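# Stock every low shelf with box, tape and sponge

## Task

Every low shelf in the room must end up holding exactly one cardboard box, one masking-tape roll and one yellow sponge, each resting directly on the shelf surface and not stacked on another item. Supply any missing item with a spare taken from the desk, and leave all unneeded spares on the desk. The robot must not topple or finish leaning, since that counts as failure. Anything that stays in place only because the robot holds it does not count. At the end, release everything and back the robot away.

## Robot and tools

ROBOT. A Hello Robot Stretch 3 with a single arm. It has a two-wheel base (0.33 m long, 0.34 m wide), a lift that slides up a mast, a telescoping arm that sticks out to the robot's RIGHT side, a wrist with yaw, pitch and roll, and a gripper. The base cannot strafe, so to shift the gripper along the robot's heading you drive the base. Turns pivot about the midpoint of the drive wheels, 0.05 m behind the front edge. With the arm retracted and the wrist folded, a turn sweeps a 0.28 m radius; an unfolded, level wrist reaches past that circle.

FRAMES. Base frame: origin on the floor between the drive wheels, x forward, y left, z up. The odometry frame is the base frame as it was at the start. hand_pose is reported in the base frame, at the point where the closed fingertips meet; with all wrist joints at zero its x axis is up, y runs along the arm toward the mast, z points to the rear. Fingertips are round pads 0.04 m wide.

execute_actions. Takes "actions", a list executed in order; an empty list just returns the current state plus one image per camera. Each action is {"robot": ..., "steps": n, "until": ...}. steps is 1 to 450 control steps at 30 per second (default 1); {"steps": n} on its own only waits. "robot" is one command, a queue (a list of up to 8 commands, run one after another, which may include {"pause_s": s}, s at most 15), or {"stop": true}, which brakes everything and clears the queue. A command can contain:
- "base": exactly one key. translate_m is a relative drive in metres from where the base stands when the command begins, positive forward, absolute value at most 1. rotate_rad is a relative turn in radians, positive counter-clockwise (left), absolute value at most 3.2.
- "joints": absolute targets by name; joints you leave out keep their old target. lift_m 0 to 1.1 m (arm height); arm_m 0 to 0.52 m (extension); wrist_yaw_rad -1.345 to 4.42 (0 along the arm, positive swings toward the front, 3.0 folded over the base); wrist_pitch_rad -1.57 to 0.451 (0 level, negative tips fingers down); wrist_roll_rad -2.911 to 2.911 (0 fingers side by side); gripper_m -0.089 to 0.179 (larger is wider; real fingertip gap is 0.007 smaller when nearly shut, 0.025 smaller when wide, and zero below 0.007); head_pan_rad -3.953 to 1.73 (0 ahead, positive left, -1.57 looks along the arm); head_tilt_rad -1.53 to 0.419 (negative looks down). Both head cameras follow pan and tilt.
- "contact_limits": {"arm_m": effort percent, 1 to 100}; the arm halts with contact_stop when its effort reaches it. Valid until the next arm command.
A new command acts immediately: named joints retarget, unnamed ones continue, and any older queue is thrown away. A queue advances only when all motions of the prior command finish "done" (off_target also passes for base and gripper); otherwise the rest is dropped. One bad number rejects the whole call.

"until" stops an action early. Under "robot", all listed conditions must hold; {"status": "ended"} means nothing is moving and no queue runs. Other fields (readings, *_goal, *_status, base_status, translate_m, rotate_rad, refusals, queue, queue_left) take [operator, value] with =, !=, <, <=, >, >=, or a status word. Values are compared as printed (3 decimals; translate/rotate 4). {"any": {"status": "ended"}} fires when any single motion or the queue finishes.

SPEED. The base is fast (0.30 m/s, 1.9 rad/s) only with lift_m below 0.30, arm_m below 0.03 and wrist_yaw_rad above 2.54; otherwise 0.10 m/s and 0.63 rad/s.

GRIPPER. Grasp by commanding gripper_m below the object's width; release by commanding at least 0.02 more than where the pads made contact. Neither the reading nor "done" proves a grasp; check the cameras. A stall guard eases a hard squeeze, so heavy or slick items may slide.

WRIST SAFETY. Fold or unfold the wrist only with lift_m 0.32 to 0.95, wrist_pitch_rad -0.4 and roll near 0; once folded, lift can go down to 0.25. If yaw is below -0.4, keep pitch at -0.5 or lower.

zoom_image: "camera" (head_camera 896x504, nav_camera 672x504, wrist_camera 644x364) and "region" [x0, y0, x1, y1] in pixels of that camera's latest image, origin top-left, at most 504 by 504.

finished_scene: "scene" number; irreversible. Commanded motion continues through a hold, then everything is braked, so let all motion end first.

RESULTS. base_status shows progress and goal in brackets. joint_goals and joint_status give each joint's target and state: moving, done, off_target (rested away from goal, may still push), contact_stop (that joint goes slack), time_out, stopped, not_commanded, torque_fault (wrist servo off about 10 s; goals refused). measured_speeds come from encoders. refusals, queue (idle/running/done/dropped/stopped) and queue_left follow. Lines starting refused:, dropped: or replaced: explain problems, counting actions from 0. robot.on_its_own reports goals the robot changed, slack or off joints, and any tilt of 3 degrees or more. lidar_m: 12 distances, 30-degree sectors, first straight ahead then counter-clockwise, in a plane 0.17 m up. wrist_depth_mm and head_depth_mm: 7x7 grids of median depth in mm. Also base_odometry, heading, turned_by_wheels, turned_by_imu, base_tilt (forward/right degrees), motor_effort in percent with peak, contact limits, and the camera calibration.

AVOID. Pushing the arm into something rigid with the gripper above about 0.45 m, or pushing again after a contact_stop: the robot can tip. Don't drive while gripping or hooking something fixed, and watch for furniture snags, especially reversing. If it leans, reverse the last move in small steps, free the gripper, and lower lift_m to about 0.2 if needed. Avoid drops, slams, hard shoves and long wrist strain. Loose items may occasionally get nudged, so recheck before finishing.

Each tool is called after "Emit:" in YAML: its name, and indented under it one key for each argument.

## Session

Emit:
execute_actions:
  actions: []

Scene clock: 0.00 s.
robot.base_odometry: x=+0.000 y=+0.000 heading=+0.000 (m, m, rad; robot's odometry frame)
robot.turned_by_wheels: +0.000 (rad since the last result)
robot.turned_by_imu: +0.000 (rad since the last result)
robot.base_tilt: forward=-0.3 right=-0.5 (deg)
robot.lidar_m: 0.63 0.63 0.70 1.13 0.98 1.33 0.71 1.03 0.86 1.31 2.16 0.77
robot.head_depth_mm: 715 716 720 724 727 730 733 / 681 684 689 690 694 697 699 / 664 661 668 665 667 673 671 / 625 628 630 633 634 636 641 / 601 603 603 605 611 612 613 / 576 579 582 582 589 588 590 / 556 557 558 560 563 565 569
robot.base_status: not_commanded
robot.joint_positions: lift_m=+0.311 arm_m=-0.002 wrist_yaw_rad=+3.059 wrist_pitch_rad=-0.348 wrist_roll_rad=+0.010 gripper_m=+0.037 head_pan_rad=-0.007 head_tilt_rad=-0.019
robot.joint_goals: lift_m=+0.311 arm_m=-0.002 wrist_yaw_rad=+3.059 wrist_pitch_rad=-0.348 wrist_roll_rad=+0.010 gripper_m=+0.037 head_pan_rad=-0.007 head_tilt_rad=-0.019
robot.joint_status: lift_m=not_commanded arm_m=not_commanded wrist_yaw_rad=not_commanded wrist_pitch_rad=not_commanded wrist_roll_rad=not_commanded gripper_m=not_commanded head_pan_rad=not_commanded head_tilt_rad=not_commanded
robot.measured_speeds: translate_m=+0.000 rotate_rad=+0.000 lift_m=+0.000 arm_m=+0.000 wrist_yaw_rad=+0.000 wrist_pitch_rad=+0.000 wrist_roll_rad=+0.000 head_pan_rad=+0.000 head_tilt_rad=+0.000
robot: refusals=0 queue=idle queue_left=0
robot.motor_effort: left_wheel=+0 right_wheel=+0 lift_m=+29 arm_m=+0 wrist_yaw_rad=+1 wrist_pitch_rad=+8 wrist_roll_rad=+0 gripper_m=+0 head_pan_rad=+0 head_tilt_rad=+2 (%)
robot.hand_pose: x=-0.0020 y=+0.0885 z=+0.3394 quat_wxyz=(+0.152, +0.704, +0.093, +0.687) (m; robot's base frame)
robot.wrist_depth_mm: - - - - 944 680 534 / - - - - - 715 549 / - - - - - 736 560 / 848 857 - 870 895 738 571 / 664 670 - 699 722 695 590 / 550 558 - 569 570 584 556 / 471 493 - 509 489 491 491
pictures: head_camera (sideways: a quarter turn clockwise sets it upright), nav_camera (sideways: a quarter turn counterclockwise sets it upright), wrist_camera
Images, in order (width x height): head_camera 896x504, nav_camera 672x504, wrist_camera 644x364.

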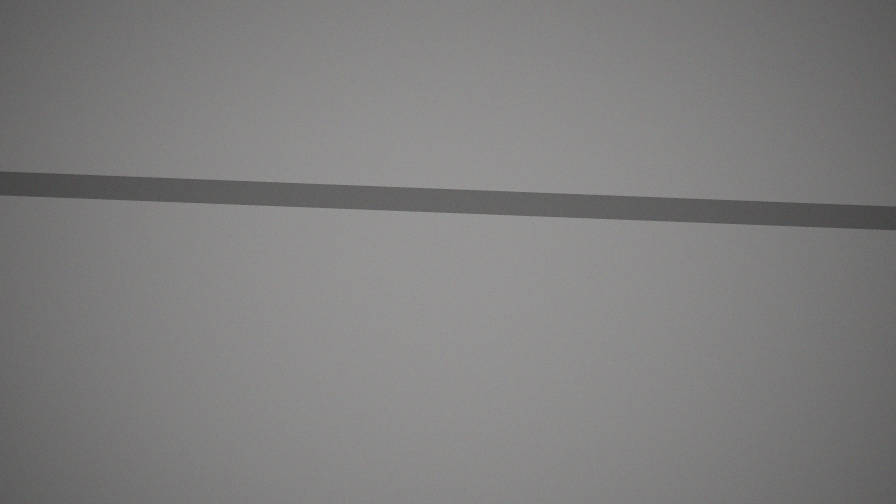

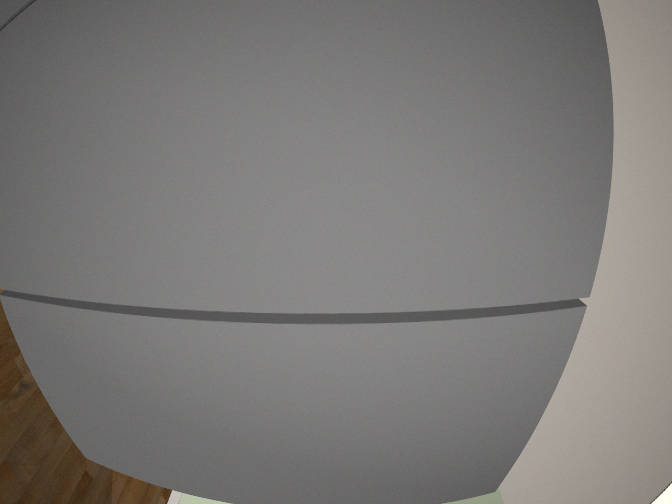

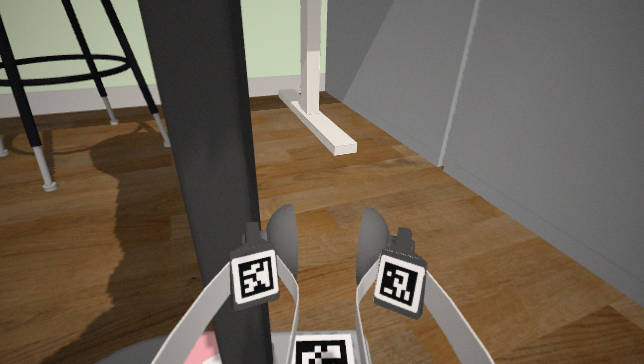

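Emit:
execute_actions:
  actions:
    - {"robot":{"joints":{"head_pan_rad":1.6,"head_tilt_rad":-0.6}},"steps":200,"until":{"robot":{"status":"ended"}}}

Emit:
execute_actions:
  actions:
    - {"robot":{"joints":{"head_pan_rad":-3.0,"head_tilt_rad":-0.6}},"steps":300,"until":{"robot":{"status":"ended"}}}

Emit:
execute_actions:
  actions:
    - {"robot":{"joints":{"head_pan_rad":-1.5,"head_tilt_rad":-0.6}},"steps":300,"until":{"robot":{"status":"ended"}}}

Scene clock: 7.03 s.
robot.base_odometry: x=+0.000 y=+0.000 heading=+0.000 (m, m, rad; robot's odometry frame)
robot.turned_by_wheels: +0.000 (rad since the last result)
robot.turned_by_imu: +0.000 (rad since the last result)
robot.base_tilt: forward=-0.3 right=-0.6 (deg)
robot.lidar_m: 0.63 0.63 0.70 1.13 0.98 1.33 0.71 1.03 0.86 1.30 2.16 0.76
robot.head_depth_mm: 917 953 990 1024 1072 1124 1177 / 1079 1131 1176 1193 1297 1372 1304 / 1307 1371 1413 1154 1648 1524 1289 / 1414 1561 1475 1093 1732 1489 1280 / 1371 1519 1448 1048 1826 1499 1277 / 1333 1468 1416 1028 1797 1497 1267 / 1302 1419 1408 1015 1745 1487 1260
robot.base_status: not_commanded
robot.joint_positions: lift_m=+0.311 arm_m=-0.002 wrist_yaw_rad=+3.059 wrist_pitch_rad=-0.348 wrist_roll_rad=+0.010 gripper_m=+0.037 head_pan_rad=+1.593 head_tilt_rad=-0.592
robot.joint_goals: lift_m=+0.311 arm_m=-0.002 wrist_yaw_rad=+3.059 wrist_pitch_rad=-0.348 wrist_roll_rad=+0.010 gripper_m=+0.037 head_pan_rad=+1.600 head_tilt_rad=-0.600
robot.joint_status: lift_m=not_commanded arm_m=not_commanded wrist_yaw_rad=not_commanded wrist_pitch_rad=not_commanded wrist_roll_rad=not_commanded gripper_m=not_commanded head_pan_rad=done head_tilt_rad=done
robot.measured_speeds: translate_m=+0.000 rotate_rad=+0.000 lift_m=+0.000 arm_m=+0.000 wrist_yaw_rad=+0.000 wrist_pitch_rad=+0.000 wrist_roll_rad=+0.000 head_pan_rad=+0.000 head_tilt_rad=+0.000
robot: refusals=0 queue=done queue_left=0
robot.motor_effort: left_wheel=+0(0) right_wheel=+0(0) lift_m=+29(29) arm_m=-1(0) wrist_yaw_rad=+0(0) wrist_pitch_rad=+8(8) wrist_roll_rad=+0(0) gripper_m=+0(0) head_pan_rad=+5(55) head_tilt_rad=-4(32) (%)
robot.hand_pose: x=-0.0020 y=+0.0885 z=+0.3394 quat_wxyz=(+0.152, +0.704, +0.093, +0.687) (m; robot's base frame)
robot.wrist_depth_mm: - - - - 965 689 536 / - - - - - 702 549 / - - - - - 723 571 / 836 849 - 854 869 767 585 / 673 696 - 688 737 701 590 / 554 563 - 562 573 583 557 / 471 485 - 509 485 486 492
pictures: head_camera (sideways: a quarter turn clockwise sets it upright), nav_camera (sideways: a quarter turn counterclockwise sets it upright), wrist_camera
camera_calibration (this result's frames):
head_camera: T_world_to_cam=[[0.0395554, -0.566092, -0.823392, 1.08772], [-0.998839, 0.000286475, -0.0481807, 0.0705758], [0.0275106, 0.824342, -0.565423, 0.693523], [0, 0, 0, 1]] pos_world=[0.00838937, 0.0440302, 1.29116]
nav_camera: T_world_to_cam=[[-0.0239547, 0.542153, 0.839938, -1.05661], [0.999558, 0.0277858, 0.0105722, 0.0311146], [-0.0176066, 0.83982, -0.542579, 0.661872], [0, 0, 0, 1]] pos_world=[-0.0447583, 0.016127, 1.24628]
wrist_camera: T_world_to_cam=[[0.998967, -0.044782, 0.0077283, 0.00639621], [-0.0168752, -0.523456, -0.851886, 0.364359], [0.0421945, 0.850875, -0.52367, 0.268554], [0, 0, 0, 1]] pos_world=[-0.0115725, -0.037494, 0.450977]
Images, in order (width x height): head_camera 896x504, nav_camera 672x504, wrist_camera 644x364.

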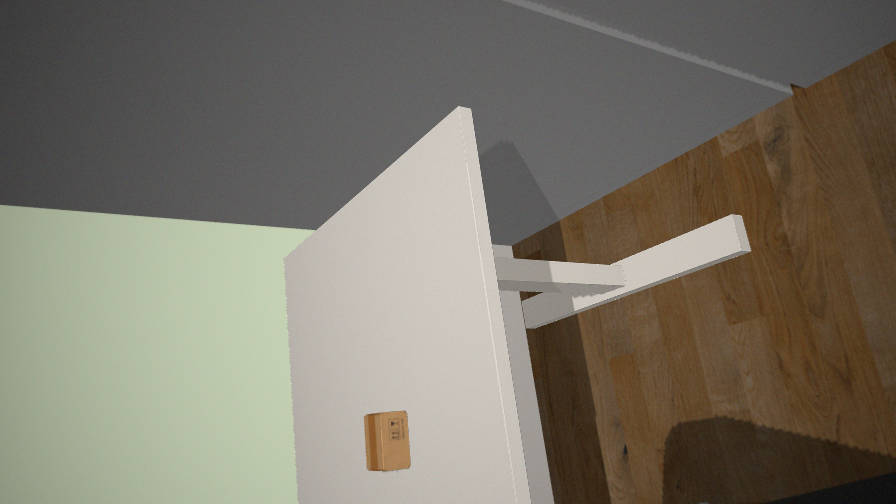

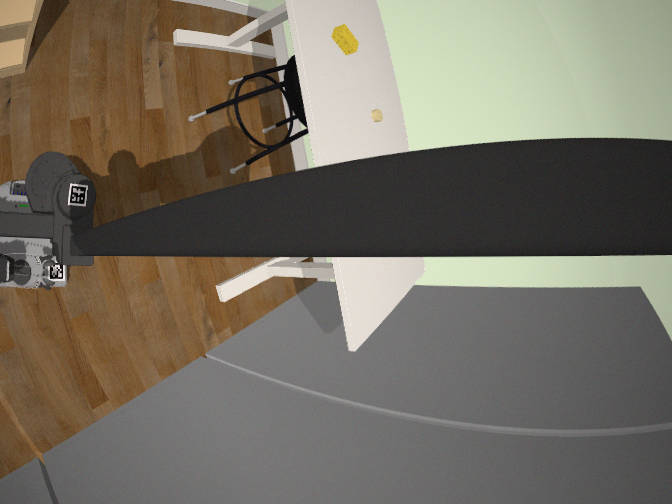

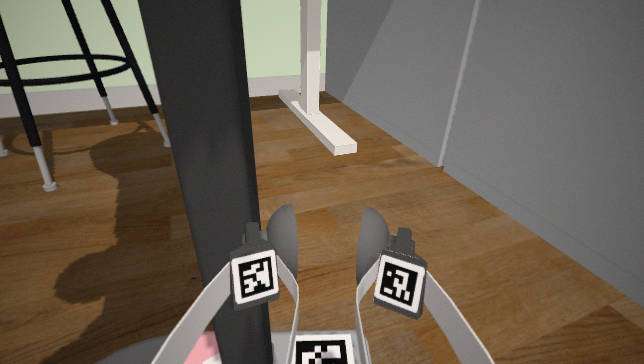

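Scene clock: 9.53 s.
robot.base_odometry: x=+0.000 y=+0.000 heading=+0.000 (m, m, rad; robot's odometry frame)
robot.turned_by_wheels: +0.000 (rad since the last result)
robot.turned_by_imu: +0.000 (rad since the last result)
robot.base_tilt: forward=-0.2 right=-0.4 (deg)
robot.lidar_m: 0.63 0.63 0.70 1.13 0.98 1.33 0.71 1.03 0.86 1.31 2.16 0.77
robot.head_depth_mm: 1004 1108 1242 1418 1654 1560 1300 / 990 1085 1219 1376 1582 1533 1293 / 967 1068 1181 1338 1538 1530 1308 / 955 1047 1164 1309 1489 1520 1281 / 936 1022 1137 1252 1233 1308 1241 / 918 1007 1113 1181 990 1148 1217 / 900 988 1090 1169 981 1115 1207
robot.base_status: not_commanded
robot.joint_positions: lift_m=+0.311 arm_m=-0.002 wrist_yaw_rad=+3.059 wrist_pitch_rad=-0.348 wrist_roll_rad=+0.010 gripper_m=+0.037 head_pan_rad=-2.993 head_tilt_rad=-0.593
robot.joint_goals: lift_m=+0.311 arm_m=-0.002 wrist_yaw_rad=+3.059 wrist_pitch_rad=-0.348 wrist_roll_rad=+0.010 gripper_m=+0.037 head_pan_rad=-3.000 head_tilt_rad=-0.600
robot.joint_status: lift_m=not_commanded arm_m=not_commanded wrist_yaw_rad=not_commanded wrist_pitch_rad=not_commanded wrist_roll_rad=not_commanded gripper_m=not_commanded head_pan_rad=done head_tilt_rad=done
robot.measured_speeds: translate_m=+0.000 rotate_rad=+0.000 lift_m=+0.000 arm_m=+0.000 wrist_yaw_rad=+0.000 wrist_pitch_rad=+0.000 wrist_roll_rad=+0.000 head_pan_rad=+0.000 head_tilt_rad=+0.000
robot: refusals=0 queue=done queue_left=0
robot.motor_effort: left_wheel=+0(0) right_wheel=+0(0) lift_m=+29(29) arm_m=+0(0) wrist_yaw_rad=+0(0) wrist_pitch_rad=+8(8) wrist_roll_rad=+0(0) gripper_m=+0(0) head_pan_rad=-4(55) head_tilt_rad=-4(4) (%)
robot.hand_pose: x=-0.0020 y=+0.0885 z=+0.3394 quat_wxyz=(+0.152, +0.704, +0.093, +0.687) (m; robot's base frame)
robot.wrist_depth_mm: - - - - 935 684 535 / - - - - - 703 549 / - - - - - 736 556 / 847 847 - 874 887 742 576 / 664 670 - 680 724 705 597 / 560 554 - 570 577 575 566 / 473 484 - 512 486 493 495
pictures: head_camera (sideways: a quarter turn clockwise sets it upright), nav_camera (sideways: a quarter turn counterclockwise sets it upright), wrist_camera
camera_calibration (this result's frames):
head_camera: T_world_to_cam=[[0.556809, 0.110902, -0.823204, 1.08432], [0.126107, -0.990846, -0.0481881, 0.0637232], [-0.821012, -0.0769805, -0.565697, 0.699056], [0, 0, 0, 1]] pos_world=[-0.0378625, -0.00329934, 1.29114]
nav_camera: T_world_to_cam=[[-0.535042, -0.0923983, 0.839757, -1.05326], [-0.154033, 0.988009, 0.0105702, 0.0381541], [-0.830665, -0.123695, -0.542859, 0.667196], [0, 0, 0, 1]] pos_world=[-0.00344435, -0.0524873, 1.24627]
wrist_camera: T_world_to_cam=[[0.998967, -0.0447819, 0.00772838, 0.00639618], [-0.0168751, -0.523455, -0.851886, 0.364359], [0.0421946, 0.850875, -0.52367, 0.268554], [0, 0, 0, 1]] pos_world=[-0.0115725, -0.037494, 0.450977]
Images, in order (width x height): head_camera 896x504, nav_camera 672x504, wrist_camera 644x364.

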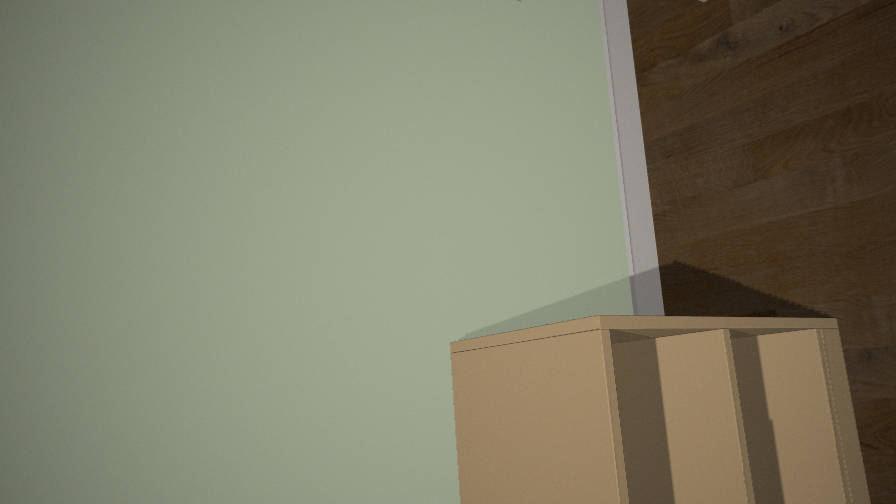

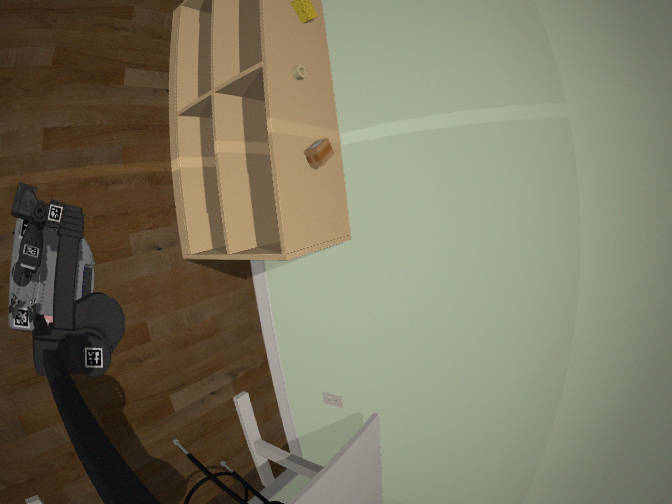

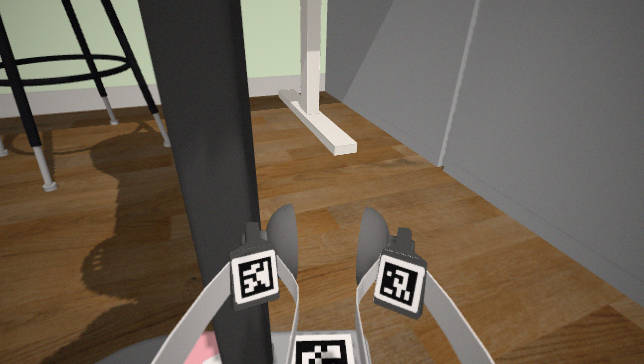

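Scene clock: 10.80 s.
robot.base_odometry: x=+0.000 y=+0.000 heading=+0.000 (m, m, rad; robot's odometry frame)
robot.turned_by_wheels: +0.000 (rad since the last result)
robot.turned_by_imu: +0.000 (rad since the last result)
robot.base_tilt: forward=+0.0 right=-0.5 (deg)
robot.lidar_m: 0.63 0.63 0.70 1.13 0.98 1.33 0.71 1.03 0.86 1.30 2.17 0.76
robot.head_depth_mm: 1772 1801 1894 1353 1435 1426 1276 / 2023 2193 2276 2152 1665 1518 1295 / 2022 2244 2445 2374 1868 1519 1298 / 1936 2118 2391 2366 1836 1523 1281 / 1896 2109 2340 2350 1845 1496 1275 / 1844 2017 2236 2322 1830 1487 1268 / 1797 1962 2179 2267 1804 1476 1262
robot.base_status: not_commanded
robot.joint_positions: lift_m=+0.311 arm_m=-0.002 wrist_yaw_rad=+3.059 wrist_pitch_rad=-0.348 wrist_roll_rad=+0.010 gripper_m=+0.037 head_pan_rad=-1.507 head_tilt_rad=-0.593
robot.joint_goals: lift_m=+0.311 arm_m=-0.002 wrist_yaw_rad=+3.059 wrist_pitch_rad=-0.348 wrist_roll_rad=+0.010 gripper_m=+0.037 head_pan_rad=-1.500 head_tilt_rad=-0.600
robot.joint_status: lift_m=not_commanded arm_m=not_commanded wrist_yaw_rad=not_commanded wrist_pitch_rad=not_commanded wrist_roll_rad=not_commanded gripper_m=not_commanded head_pan_rad=done head_tilt_rad=done
robot.measured_speeds: translate_m=+0.000 rotate_rad=+0.000 lift_m=+0.000 arm_m=+0.000 wrist_yaw_rad=+0.000 wrist_pitch_rad=+0.000 wrist_roll_rad=+0.000 head_pan_rad=+0.000 head_tilt_rad=+0.000
robot: refusals=0 queue=done queue_left=0
robot.motor_effort: left_wheel=+0(0) right_wheel=+0(0) lift_m=+29(29) arm_m=+0(0) wrist_yaw_rad=+1(0) wrist_pitch_rad=+8(8) wrist_roll_rad=+0(0) gripper_m=+0(0) head_pan_rad=+5(56) head_tilt_rad=-4(6) (%)
robot.hand_pose: x=-0.0020 y=+0.0885 z=+0.3394 quat_wxyz=(+0.152, +0.704, +0.093, +0.687) (m; robot's base frame)
robot.wrist_depth_mm: - - - - 930 686 541 / - - - - - 702 557 / - - - - - 721 564 / 848 851 - 867 882 758 582 / 668 665 - 697 732 697 582 / 551 561 - 563 572 575 562 / 475 493 - 515 485 486 493
pictures: head_camera (sideways: a quarter turn clockwise sets it upright), nav_camera (sideways: a quarter turn counterclockwise sets it upright), wrist_camera
camera_calibration (this result's frames):
head_camera: T_world_to_cam=[[-0.0630766, 0.564231, -0.823204, 1.0881], [0.997986, 0.0412614, -0.0481881, 0.0584048], [0.00677733, -0.824585, -0.565697, 0.694006], [0, 0, 0, 1]] pos_world=[0.0056432, -0.0440838, 1.29114]
nav_camera: T_world_to_cam=[[0.0464945, -0.540967, 0.839757, -1.05681], [-0.997538, -0.0693268, 0.0105702, 0.0432995], [0.0524996, -0.838181, -0.542859, 0.661808], [0, 0, 0, 1]] pos_world=[0.0575838, -0.0139799, 1.24627]
wrist_camera: T_world_to_cam=[[0.998967, -0.0447817, 0.00772847, 0.00639618], [-0.0168749, -0.523455, -0.851886, 0.364359], [0.0421944, 0.850875, -0.52367, 0.268554], [0, 0, 0, 1]] pos_world=[-0.0115725, -0.037494, 0.450977]
Images, in order (width x height): head_camera 896x504, nav_camera 672x504, wrist_camera 644x364.

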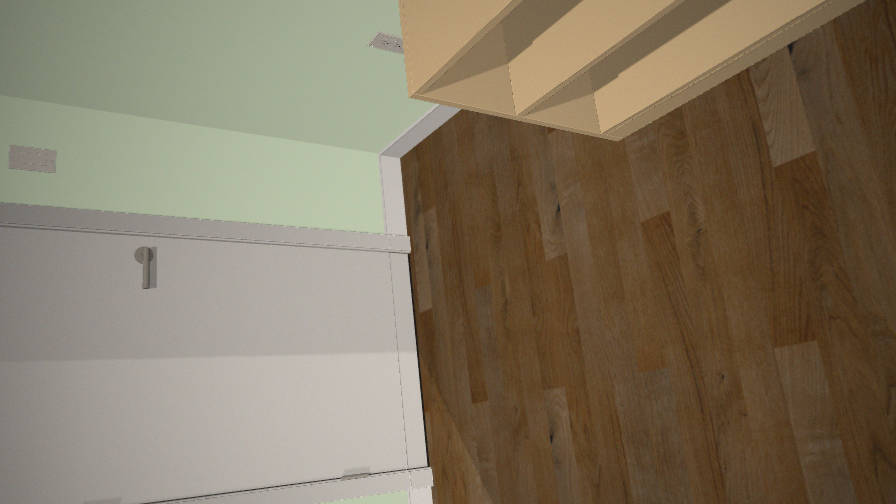

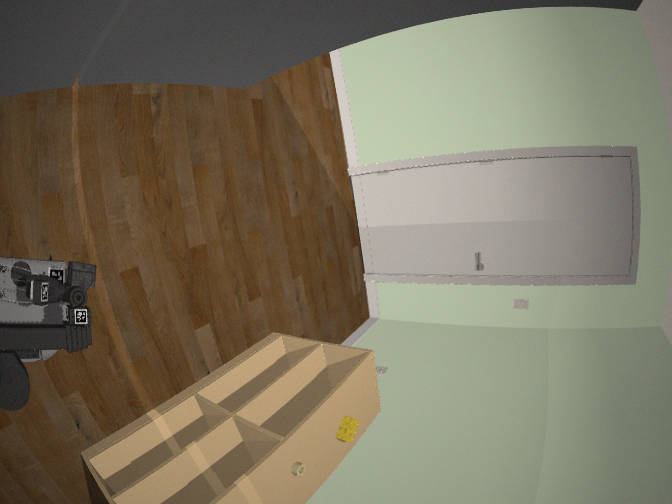

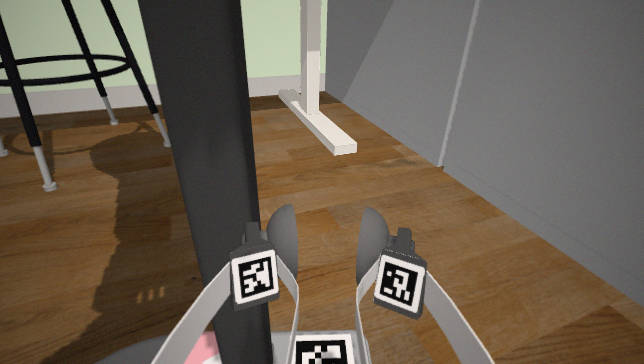

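Emit:
execute_actions:
  actions:
    - {"robot":[{"joints":{"lift_m":0.28}},{"base":{"rotate_rad":1.84}},{"base":{"translate_m":0.38}},{"base":{"rotate_rad":1.57}},{"joints":{"lift_m":0.9,"wrist_pitch_rad":-0.4,"head_pan_rad":-1.57,"head_tilt_rad":-0.8}},{"joints":{"wrist_yaw_rad":0,"gripper_m":0.17}},{"joints":{"wrist_pitch_rad":-0.1}}],"steps":450,"until":{"robot":{"status":"ended"}}}
    - {"steps":450,"until":{"robot":{"status":"ended"}}}

Scene clock: 40.50 s.
robot.base_odometry: x=-0.101 y=+0.366 heading=-2.873 (m, m, rad; robot's odometry frame)
robot.turned_by_wheels: +3.410 (rad since the last result)
robot.turned_by_imu: +3.407 (rad since the last result)
robot.base_tilt: forward=-0.2 right=-0.4 (deg)
robot.lidar_m: 1.13 0.78 1.14 2.54 0.93 0.64 0.61 0.62 0.80 1.19 0.67 1.13
robot.head_depth_mm: 1067 1191 1028 832 738 - - / 1059 1187 1017 800 736 - - / 1051 1175 1009 849 - - - / 1050 1172 996 833 - - - / 1039 1158 989 803 697 1326 1168 / 1037 1158 971 773 686 1314 1158 / 1023 1138 962 789 678 1303 1156
robot.base_status: done (rotate_rad +1.5699 of +1.5700)
robot.joint_positions: lift_m=+0.900 arm_m=-0.002 wrist_yaw_rad=+0.003 wrist_pitch_rad=-0.127 wrist_roll_rad=+0.010 gripper_m=+0.170 head_pan_rad=-1.563 head_tilt_rad=-0.790
robot.joint_goals: lift_m=+0.900 arm_m=-0.002 wrist_yaw_rad=+0.000 wrist_pitch_rad=-0.100 wrist_roll_rad=+0.010 gripper_m=+0.170 head_pan_rad=-1.570 head_tilt_rad=-0.800
robot.joint_status: lift_m=done arm_m=not_commanded wrist_yaw_rad=done wrist_pitch_rad=done wrist_roll_rad=not_commanded gripper_m=done head_pan_rad=done head_tilt_rad=done
robot.measured_speeds: translate_m=+0.000 rotate_rad=+0.000 lift_m=+0.000 arm_m=+0.000 wrist_yaw_rad=+0.000 wrist_pitch_rad=+0.000 wrist_roll_rad=+0.000 head_pan_rad=+0.000 head_tilt_rad=+0.000
robot: refusals=0 queue=done queue_left=0
robot.motor_effort: left_wheel=-1(7) right_wheel=+3(14) lift_m=+36(38) arm_m=-1(1) wrist_yaw_rad=-3(4) wrist_pitch_rad=+14(14) wrist_roll_rad=+0(0) gripper_m=+0(90) head_pan_rad=-3(14) head_tilt_rad=-5(23) (%)
robot.hand_pose: x=-0.0207 y=-0.3945 z=+0.9821 quat_wxyz=(+0.703, +0.046, -0.709, -0.044) (m; robot's base frame)
robot.wrist_depth_mm: 829 830 833 850 841 855 627 / 873 872 889 883 912 892 627 / 888 902 928 912 938 916 629 / 917 940 959 949 969 920 622 / 697 753 732 742 743 760 621 / 544 527 552 509 559 570 588 / 414 437 442 447 450 452 449
pictures: head_camera (sideways: a quarter turn clockwise sets it upright), nav_camera (sideways: a quarter turn counterclockwise sets it upright), wrist_camera
camera_calibration (this result's frames):
head_camera: T_world_to_cam=[[-0.0327629, 0.717132, -0.696167, 0.922334], [0.998658, -0.00447199, -0.0516053, 0.0628367], [-0.040121, -0.696923, -0.716022, 0.889834], [0, 0, 0, 1]] pos_world=[0.0031671, -0.0410078, 1.28248]
nav_camera: T_world_to_cam=[[0.0175303, -0.696694, 0.717154, -0.896813], [-0.999835, -0.015663, 0.0092241, 0.0450685], [0.00480643, -0.717198, -0.696853, 0.862423], [0, 0, 0, 1]] pos_world=[0.0566373, -0.00556985, 1.24372]
wrist_camera: T_world_to_cam=[[-0.999118, -0.03885, 0.015933, -0.0485549], [-0.0276491, 0.323109, -0.945958, 1.08485], [0.0316023, -0.945564, -0.323898, 0.111674], [0, 0, 0, 1]] pos_world=[-0.0220462, -0.246815, 1.06316]
Images, in order (width x height): head_camera 896x504, nav_camera 672x504, wrist_camera 644x364.

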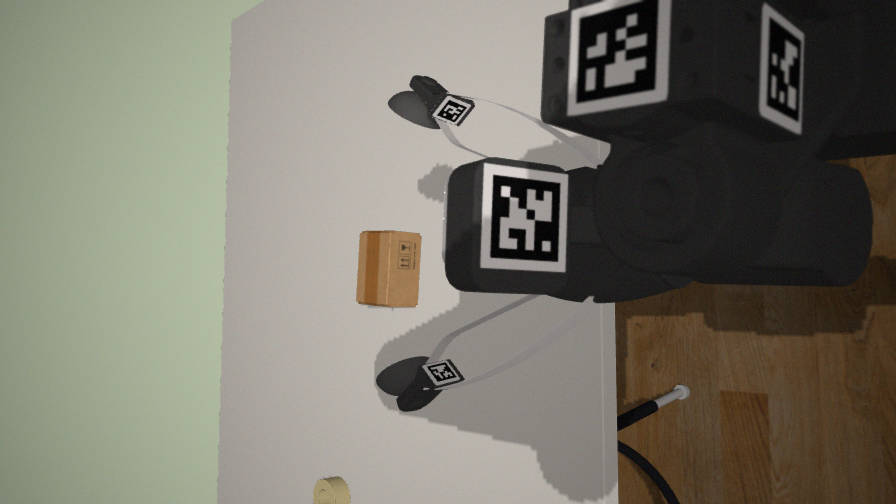

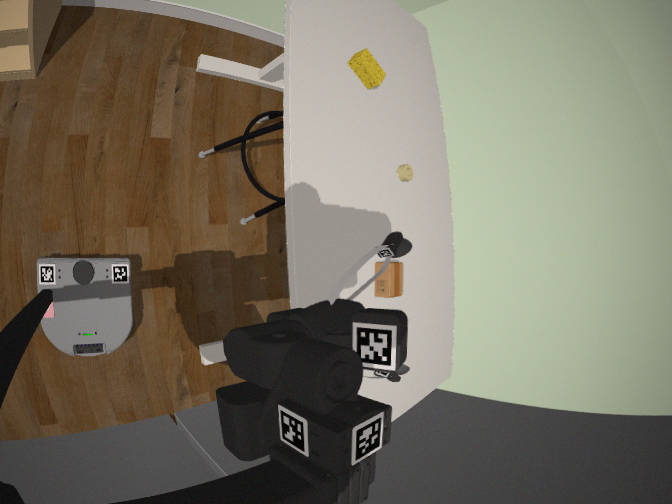

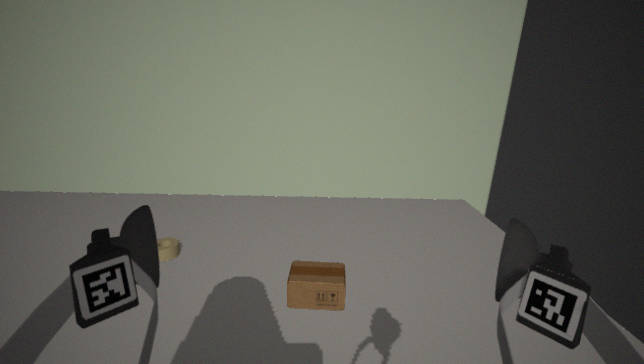

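Emit:
execute_actions:
  actions:
    - {"robot":[{"joints":{"lift_m":0.67,"arm_m":0.15}}],"steps":450,"until":{"robot":{"status":"ended"}}}

Scene clock: 48.00 s.
robot.base_odometry: x=-0.101 y=+0.366 heading=-2.873 (m, m, rad; robot's odometry frame)
robot.turned_by_wheels: +0.000 (rad since the last result)
robot.turned_by_imu: +0.000 (rad since the last result)
robot.base_tilt: forward=-0.2 right=-0.5 (deg)
robot.lidar_m: 1.13 0.79 1.14 2.54 0.93 0.64 0.61 0.62 0.80 1.19 0.67 1.13
robot.head_depth_mm: 1065 1188 1030 830 730 1364 1205 / 1068 1174 1023 823 722 - - / 1052 1167 1012 819 717 - 1174 / 1048 1166 992 808 - 1267 1174 / 1042 1159 985 808 690 1332 1169 / 1036 1147 967 793 684 1309 1157 / 1030 1140 962 784 679 1309 1153
robot.base_status: done (rotate_rad +1.5699 of +1.5700)
robot.joint_positions: lift_m=+0.670 arm_m=+0.150 wrist_yaw_rad=+0.002 wrist_pitch_rad=-0.126 wrist_roll_rad=+0.010 gripper_m=+0.170 head_pan_rad=-1.563 head_tilt_rad=-0.790
robot.joint_goals: lift_m=+0.670 arm_m=+0.150 wrist_yaw_rad=+0.000 wrist_pitch_rad=-0.100 wrist_roll_rad=+0.010 gripper_m=+0.170 head_pan_rad=-1.570 head_tilt_rad=-0.800
robot.joint_status: lift_m=done arm_m=done wrist_yaw_rad=done wrist_pitch_rad=done wrist_roll_rad=not_commanded gripper_m=done head_pan_rad=done head_tilt_rad=done
robot.measured_speeds: translate_m=+0.000 rotate_rad=+0.000 lift_m=+0.000 arm_m=+0.000 wrist_yaw_rad=+0.000 wrist_pitch_rad=+0.000 wrist_roll_rad=+0.000 head_pan_rad=+0.000 head_tilt_rad=+0.000
robot: refusals=0 queue=done queue_left=0
robot.motor_effort: left_wheel=-1(2) right_wheel=+3(4) lift_m=+22(37) arm_m=+4(6) wrist_yaw_rad=-3(4) wrist_pitch_rad=+13(14) wrist_roll_rad=+1(0) gripper_m=+0(0) head_pan_rad=-4(4) head_tilt_rad=-5(5) (%)
robot.hand_pose: x=-0.0210 y=-0.5459 z=+0.7530 quat_wxyz=(+0.703, +0.045, -0.709, -0.044) (m; robot's base frame)
robot.wrist_depth_mm: 688 706 696 703 712 731 615 / 732 735 729 750 746 752 621 / 636 674 706 753 778 774 606 / 347 352 363 278 384 396 409 / 236 255 243 248 254 276 266 / - 177 185 187 190 191 196 / 139 146 147 150 152 152 151
pictures: head_camera (sideways: a quarter turn clockwise sets it upright), nav_camera (sideways: a quarter turn counterclockwise sets it upright), wrist_camera
camera_calibration (this result's frames):
head_camera: T_world_to_cam=[[-0.0326623, 0.717287, -0.696012, 0.922132], [0.998657, -0.00460251, -0.051608, 0.0628401], [-0.0402211, -0.696763, -0.716173, 0.89003], [0, 0, 0, 1]] pos_world=[0.00316125, -0.0410032, 1.28247]
nav_camera: T_world_to_cam=[[0.0174327, -0.696851, 0.717004, -0.896616], [-0.999837, -0.0155232, 0.00922242, 0.0450707], [0.00470353, -0.717048, -0.697008, 0.862625], [0, 0, 0, 1]] pos_world=[0.0566364, -0.00556445, 1.24372]
wrist_camera: T_world_to_cam=[[-0.999161, -0.0377027, 0.0159833, -0.0504814], [-0.0272827, 0.321807, -0.946412, 0.916726], [0.0305387, -0.946054, -0.322566, -0.106932], [0, 0, 0, 1]] pos_world=[-0.0221627, -0.398076, 0.833915]
Images, in order (width x height): head_camera 896x504, nav_camera 672x504, wrist_camera 644x364.

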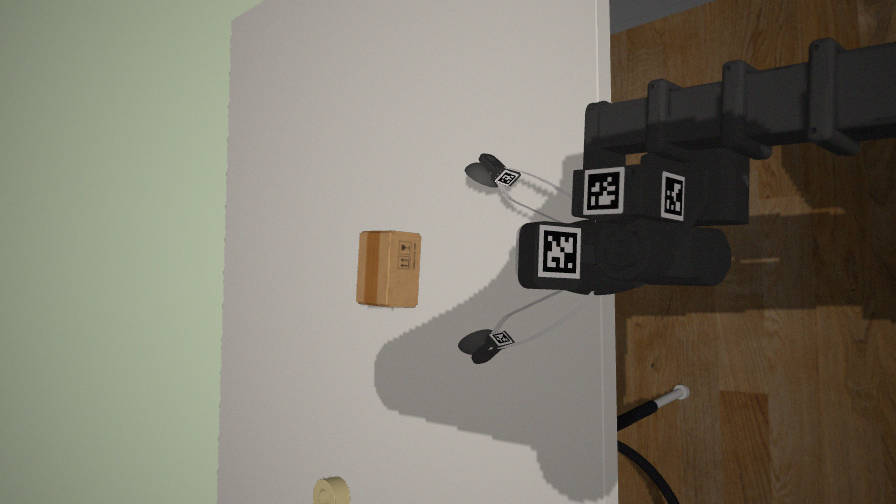

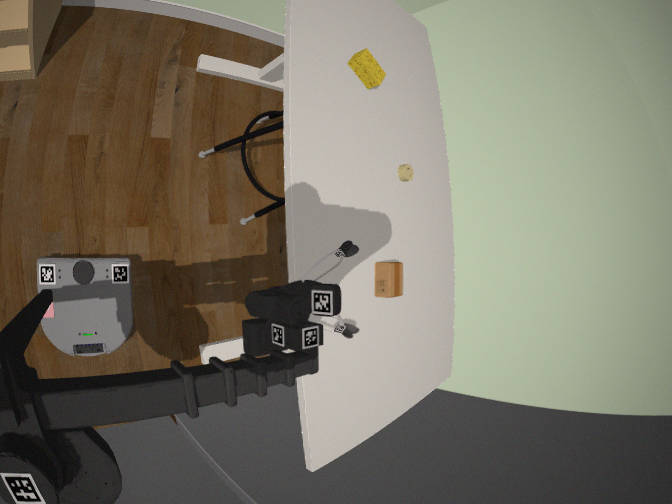

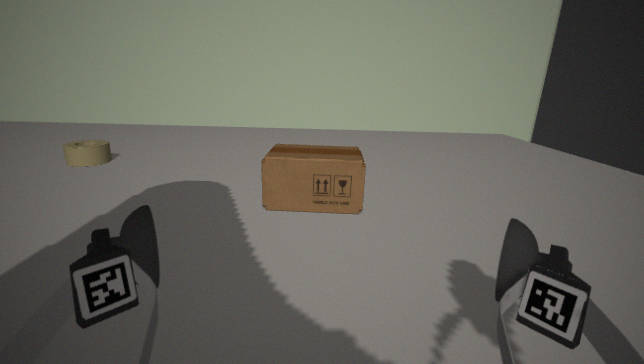

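Emit:
execute_actions:
  actions:
    - {"robot":[{"joints":{"lift_m":0.665,"arm_m":0.30}},{"joints":{"gripper_m":0.06}},{"pause_s":0.5},{"joints":{"lift_m":0.8}},{"joints":{"arm_m":0.0}},{"base":{"rotate_rad":1.57}},{"base":{"translate_m":1.0}}],"steps":450,"until":{"robot":{"status":"ended"}}}
    - {"steps":450,"until":{"robot":{"status":"ended"}}}

Scene clock: 82.83 s.
robot.base_odometry: x=+0.163 y=-0.598 heading=-1.304 (m, m, rad; robot's odometry frame)
robot.turned_by_wheels: +1.570 (rad since the last result)
robot.turned_by_imu: +1.574 (rad since the last result)
robot.base_tilt: forward=-0.2 right=-0.5 (deg)
robot.lidar_m: 1.55 1.60 0.72 0.68 0.69 0.90 1.69 1.62 0.96 0.66 0.81 1.40
robot.head_depth_mm: 941 1065 1184 1017 1219 1354 - / 931 1064 1178 1009 1205 1355 - / 926 1056 1161 983 1167 1333 - / 919 1055 1151 962 773 - - / 916 1034 1130 968 1138 1300 1167 / 912 1035 1127 974 1167 1285 1161 / 905 1025 1116 967 1139 1275 1159
robot.base_status: done (translate_m +1.0000 of +1.0000)
robot.joint_positions: lift_m=+0.800 arm_m=+0.000 wrist_yaw_rad=+0.002 wrist_pitch_rad=-0.128 wrist_roll_rad=+0.010 gripper_m=+0.061 head_pan_rad=-1.563 head_tilt_rad=-0.790
robot.joint_goals: lift_m=+0.800 arm_m=+0.000 wrist_yaw_rad=+0.000 wrist_pitch_rad=-0.100 wrist_roll_rad=+0.010 gripper_m=+0.060 head_pan_rad=-1.570 head_tilt_rad=-0.800
robot.joint_status: lift_m=done arm_m=done wrist_yaw_rad=done wrist_pitch_rad=done wrist_roll_rad=not_commanded gripper_m=done head_pan_rad=done head_tilt_rad=done
robot.measured_speeds: translate_m=+0.000 rotate_rad=+0.000 lift_m=+0.000 arm_m=+0.000 wrist_yaw_rad=+0.000 wrist_pitch_rad=+0.000 wrist_roll_rad=+0.000 head_pan_rad=+0.000 head_tilt_rad=+0.000
robot: refusals=0 queue=done queue_left=0
robot.motor_effort: left_wheel=-1(4) right_wheel=+4(8) lift_m=+37(39) arm_m=-5(7) wrist_yaw_rad=-1(2) wrist_pitch_rad=+14(15) wrist_roll_rad=+0(0) gripper_m=-16(96) head_pan_rad=-4(3) head_tilt_rad=-5(5) (%)
robot.hand_pose: x=-0.0211 y=-0.3963 z=+0.8818 quat_wxyz=(+0.702, +0.046, -0.709, -0.045) (m; robot's base frame)
robot.wrist_depth_mm: 703 711 715 727 726 727 738 / 739 742 750 761 754 789 775 / 765 774 792 785 806 811 823 / 808 799 829 809 837 857 853 / 841 732 134 135 136 810 900 / 545 560 138 139 140 601 593 / 590 712 731 600 749 751 677
pictures: head_camera (sideways: a quarter turn clockwise sets it upright), nav_camera (sideways: a quarter turn counterclockwise sets it upright), wrist_camera
camera_calibration (this result's frames):
head_camera: T_world_to_cam=[[-0.0326391, 0.717352, -0.695946, 0.922045], [0.998657, -0.00463081, -0.0516091, 0.0628416], [-0.0402447, -0.696695, -0.716238, 0.890115], [0, 0, 0, 1]] pos_world=[0.00315988, -0.0410013, 1.28247]
nav_camera: T_world_to_cam=[[0.0174101, -0.696918, 0.716939, -0.896531], [-0.999837, -0.0154909, 0.0092217, 0.0450717], [0.00467927, -0.716983, -0.697075, 0.862712], [0, 0, 0, 1]] pos_world=[0.0566362, -0.00556071, 1.24372]
wrist_camera: T_world_to_cam=[[-0.999179, -0.0372633, 0.015893, -0.0467648], [-0.0271319, 0.324212, -0.945595, 0.990634], [0.0300833, -0.94525, -0.324957, 0.0785689], [0, 0, 0, 1]] pos_world=[-0.0222122, -0.248651, 0.963014]
Images, in order (width x height): head_camera 896x504, nav_camera 672x504, wrist_camera 644x364.

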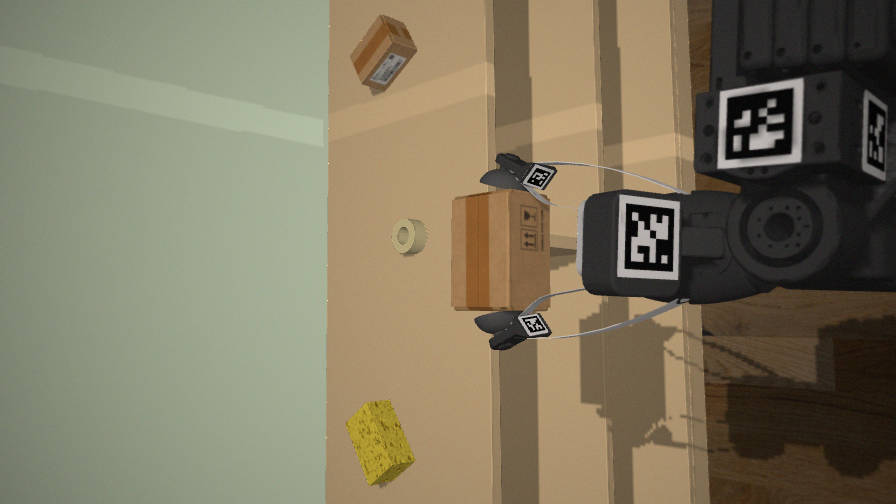

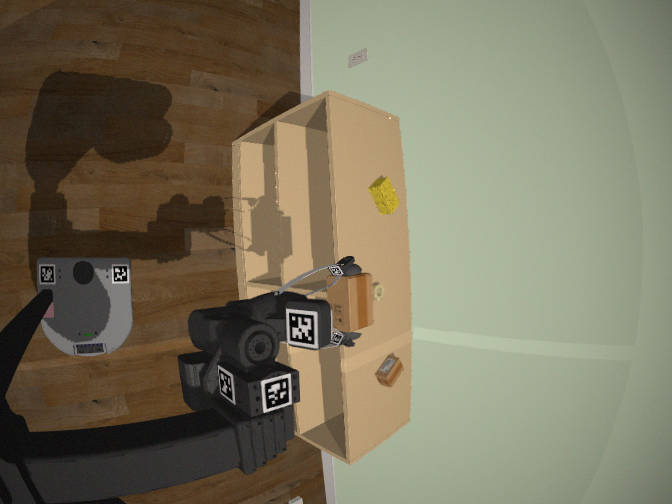

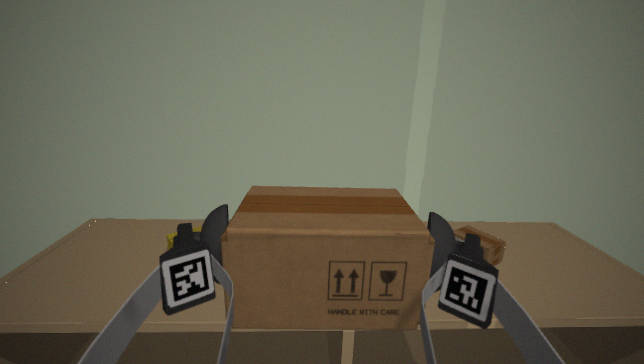

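Same shelf, already complete. I'll look past the grey cabinet.

Emit:
execute_actions:
  actions:
    - {"robot":{"base":{"translate_m":0.8},"joints":{"head_pan_rad":1.4,"head_tilt_rad":-0.5}},"steps":450,"until":{"robot":{"status":"ended"}}}

Scene clock: 94.07 s.
robot.base_odometry: x=+0.374 y=-1.370 heading=-1.304 (m, m, rad; robot's odometry frame)
robot.turned_by_wheels: +0.000 (rad since the last result)
robot.turned_by_imu: +0.000 (rad since the last result)
robot.base_tilt: forward=-0.2 right=-0.5 (deg)
robot.lidar_m: 0.76 0.77 1.04 0.98 0.76 0.97 2.27 1.07 0.66 0.88 1.02 0.81
robot.head_depth_mm: 1266 1299 1332 1364 1389 1448 1357 / 1525 1563 1607 1671 1727 1605 1369 / 1880 1936 2018 2132 1982 1633 1355 / 2545 2626 2787 2634 2032 1621 1354 / 3303 3545 3804 2692 2009 1614 1340 / 3206 3548 3693 2661 2003 1605 1334 / 3126 3389 3618 2664 1994 1592 1332
robot.base_status: done (translate_m +0.8000 of +0.8000)
robot.joint_positions: lift_m=+0.800 arm_m=+0.000 wrist_yaw_rad=+0.002 wrist_pitch_rad=-0.128 wrist_roll_rad=+0.010 gripper_m=+0.061 head_pan_rad=+1.393 head_tilt_rad=-0.508
robot.joint_goals: lift_m=+0.800 arm_m=+0.000 wrist_yaw_rad=+0.000 wrist_pitch_rad=-0.100 wrist_roll_rad=+0.010 gripper_m=+0.060 head_pan_rad=+1.400 head_tilt_rad=-0.500
robot.joint_status: lift_m=done arm_m=done wrist_yaw_rad=done wrist_pitch_rad=done wrist_roll_rad=not_commanded gripper_m=done head_pan_rad=done head_tilt_rad=done
robot.measured_speeds: translate_m=+0.000 rotate_rad=+0.000 lift_m=+0.000 arm_m=+0.000 wrist_yaw_rad=+0.000 wrist_pitch_rad=+0.000 wrist_roll_rad=+0.000 head_pan_rad=+0.000 head_tilt_rad=+0.000
robot: refusals=0 queue=done queue_left=0
robot.motor_effort: left_wheel=-2(2) right_wheel=+3(9) lift_m=+37(37) arm_m=-5(4) wrist_yaw_rad=-2(2) wrist_pitch_rad=+15(15) wrist_roll_rad=+0(1) gripper_m=-16(15) head_pan_rad=+5(57) head_tilt_rad=+3(26) (%)
robot.hand_pose: x=-0.0211 y=-0.3963 z=+0.8818 quat_wxyz=(+0.702, +0.046, -0.709, -0.045) (m; robot's base frame)
robot.wrist_depth_mm: 651 664 661 669 676 679 693 / 690 699 704 711 712 713 724 / 713 727 714 738 754 745 765 / 750 740 761 759 778 800 784 / 799 801 134 134 136 783 800 / 826 836 138 139 139 609 589 / 881 894 895 926 600 477 476
pictures: head_camera (sideways: a quarter turn clockwise sets it upright), nav_camera (sideways: a quarter turn counterclockwise sets it upright), wrist_camera
camera_calibration (this result's frames):
head_camera: T_world_to_cam=[[-0.0609493, -0.49191, -0.86851, 1.14717], [-0.978169, 0.20263, -0.0461214, 0.067774], [0.198674, 0.846738, -0.493521, 0.598929], [0, 0, 0, 1]] pos_world=[0.017222, 0.0434336, 1.29504]
nav_camera: T_world_to_cam=[[0.071251, 0.464054, 0.882936, -1.11327], [0.984997, -0.172219, 0.011028, 0.0306087], [0.157176, 0.868904, -0.469363, 0.565542], [0, 0, 0, 1]] pos_world=[-0.039718, 0.0304854, 1.24805]
wrist_camera: T_world_to_cam=[[-0.999179, -0.0372633, 0.0158928, -0.0467646], [-0.0271317, 0.324212, -0.945595, 0.990634], [0.0300834, -0.94525, -0.324957, 0.0785687], [0, 0, 0, 1]] pos_world=[-0.0222123, -0.248651, 0.963014]
Images, in order (width x height): head_camera 896x504, nav_camera 672x504, wrist_camera 644x364.

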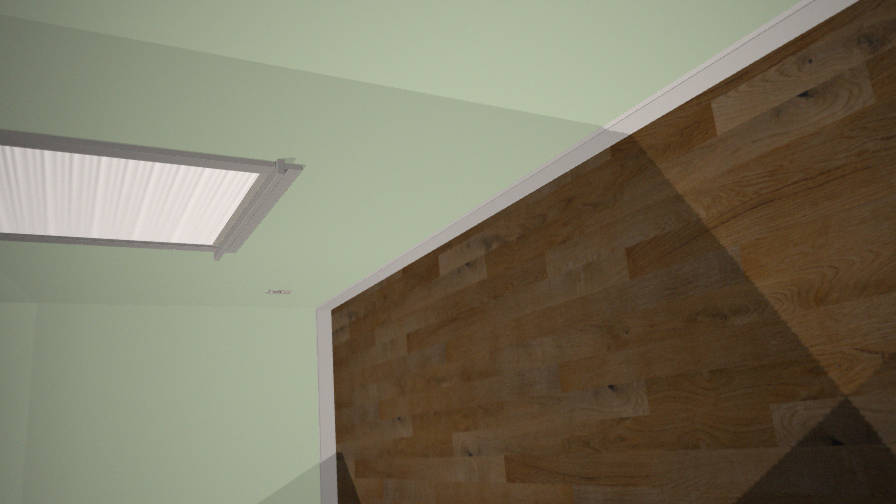

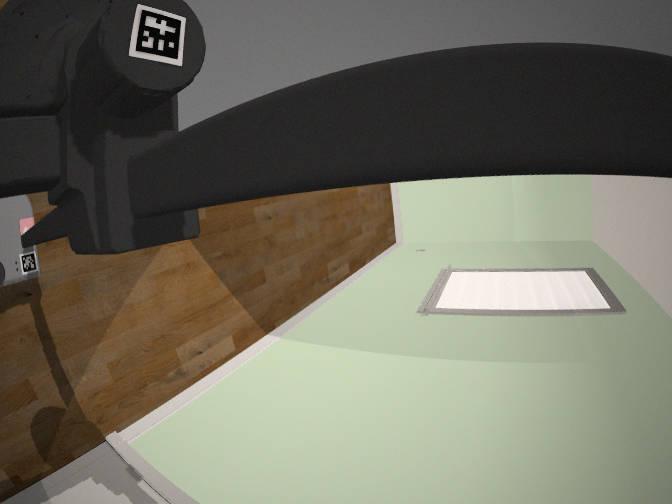

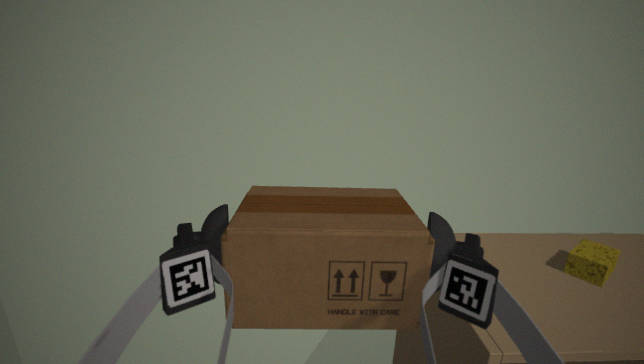

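Emit:
execute_actions:
  actions:
    - {"robot":[{"base":{"translate_m":0.15},"joints":{"head_pan_rad":1.2}},{"base":{"rotate_rad":1.57}},{"base":{"translate_m":1.0}},{"base":{"translate_m":0.8}}],"steps":450,"until":{"robot":{"status":"ended"}}}
    - {"steps":450,"until":{"robot":{"status":"ended"}}}

Scene clock: 124.07 s.
robot.base_odometry: x=+2.150 y=-1.041 heading=+0.266 (m, m, rad; robot's odometry frame)
robot.turned_by_wheels: +1.570 (rad since the last result)
robot.turned_by_imu: +1.573 (rad since the last result)
robot.base_tilt: forward=-0.2 right=-0.7 (deg)
robot.lidar_m: 1.55 1.67 2.39 2.87 1.59 0.75 2.44 0.77 0.54 0.50 0.52 0.67
robot.head_depth_mm: 2516 2618 2549 2454 2094 1677 1372 / 2865 3024 3096 2619 2101 1661 1376 / 3242 3485 3434 2748 2065 1633 1358 / 3123 3405 3317 2739 2047 1626 1349 / 3005 3279 3521 2715 2031 1621 1350 / 2863 3134 3198 2689 1996 1606 1340 / 2780 2968 3131 2676 1991 1594 1335
robot.base_status: done (translate_m +0.8000 of +0.8000)
robot.joint_positions: lift_m=+0.800 arm_m=+0.000 wrist_yaw_rad=+0.002 wrist_pitch_rad=-0.128 wrist_roll_rad=+0.010 gripper_m=+0.061 head_pan_rad=+1.207 head_tilt_rad=-0.507
robot.joint_goals: lift_m=+0.800 arm_m=+0.000 wrist_yaw_rad=+0.000 wrist_pitch_rad=-0.100 wrist_roll_rad=+0.010 gripper_m=+0.060 head_pan_rad=+1.200 head_tilt_rad=-0.500
robot.joint_status: lift_m=done arm_m=done wrist_yaw_rad=done wrist_pitch_rad=done wrist_roll_rad=not_commanded gripper_m=done head_pan_rad=done head_tilt_rad=done
robot.measured_speeds: translate_m=+0.000 rotate_rad=+0.000 lift_m=+0.000 arm_m=+0.000 wrist_yaw_rad=+0.000 wrist_pitch_rad=+0.000 wrist_roll_rad=+0.000 head_pan_rad=+0.000 head_tilt_rad=+0.000
robot: refusals=0 queue=done queue_left=0
robot.motor_effort: left_wheel=-1(5) right_wheel=+3(8) lift_m=+37(37) arm_m=-5(4) wrist_yaw_rad=-1(2) wrist_pitch_rad=+15(14) wrist_roll_rad=+0(0) gripper_m=-15(15) head_pan_rad=-4(25) head_tilt_rad=+4(4) (%)
robot.hand_pose: x=-0.0211 y=-0.3963 z=+0.8818 quat_wxyz=(+0.702, +0.046, -0.709, -0.045) (m; robot's base frame)
robot.wrist_depth_mm: 219 221 218 233 233 237 239 / 232 231 228 244 245 248 251 / 243 243 238 254 259 260 263 / 254 255 248 261 269 275 277 / 259 261 134 135 135 289 293 / 270 256 138 139 140 304 311 / 306 311 314 318 322 325 333
pictures: head_camera (sideways: a quarter turn clockwise sets it upright), nav_camera (sideways: a quarter turn counterclockwise sets it upright), wrist_camera
camera_calibration (this result's frames):
head_camera: T_world_to_cam=[[-0.150655, -0.472072, -0.868592, 1.14782], [-0.923952, 0.379719, -0.0461171, 0.0674377], [0.351591, 0.795589, -0.493378, 0.59781], [0, 0, 0, 1]] pos_world=[0.0250489, 0.0406352, 1.29504]
nav_camera: T_world_to_cam=[[0.155636, 0.442791, 0.883014, -1.11388], [0.936278, -0.351086, 0.0110289, 0.0309049], [0.314897, 0.82503, -0.469217, 0.564391], [0, 0, 0, 1]] pos_world=[-0.0333, 0.0384275, 1.24805]
wrist_camera: T_world_to_cam=[[-0.999179, -0.0372635, 0.0158923, -0.0467642], [-0.0271313, 0.324212, -0.945595, 0.990634], [0.0300837, -0.94525, -0.324957, 0.0785685], [0, 0, 0, 1]] pos_world=[-0.0222123, -0.248652, 0.963014]
Images, in order (width x height): head_camera 896x504, nav_camera 672x504, wrist_camera 644x364.

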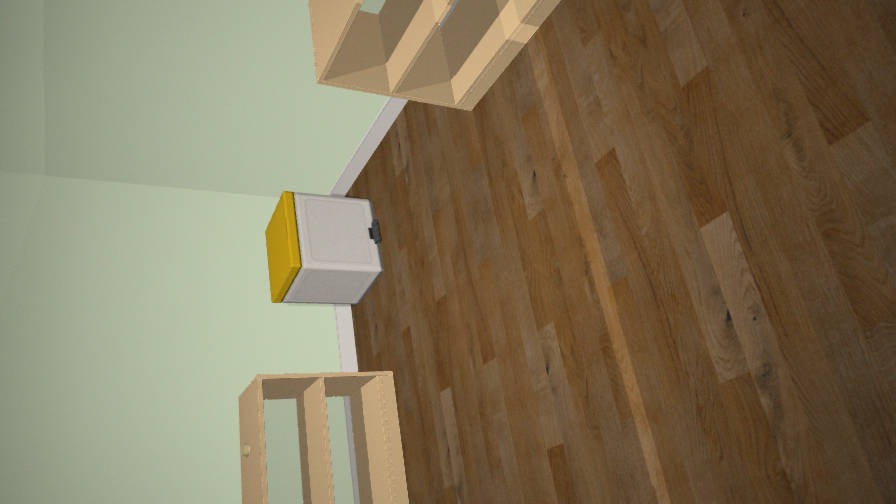

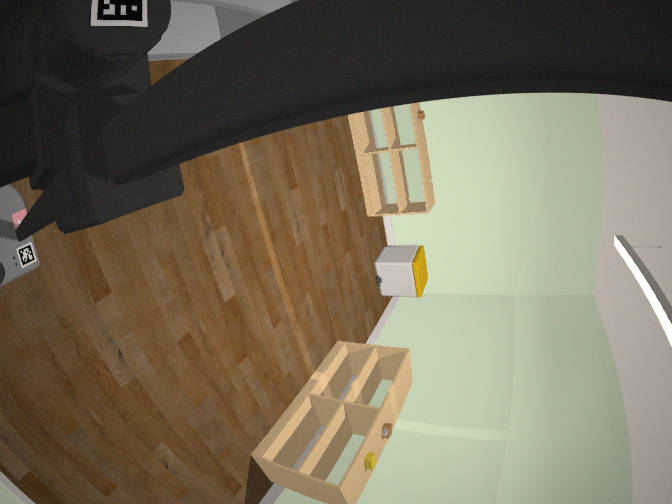

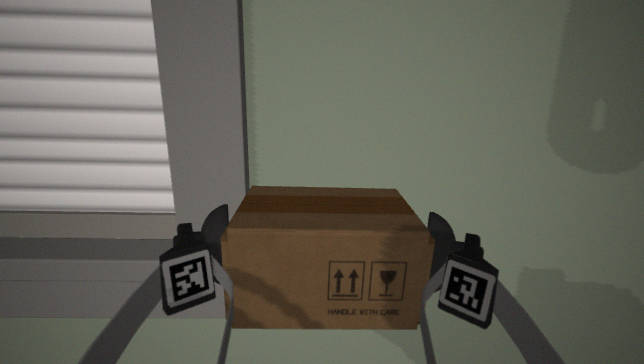

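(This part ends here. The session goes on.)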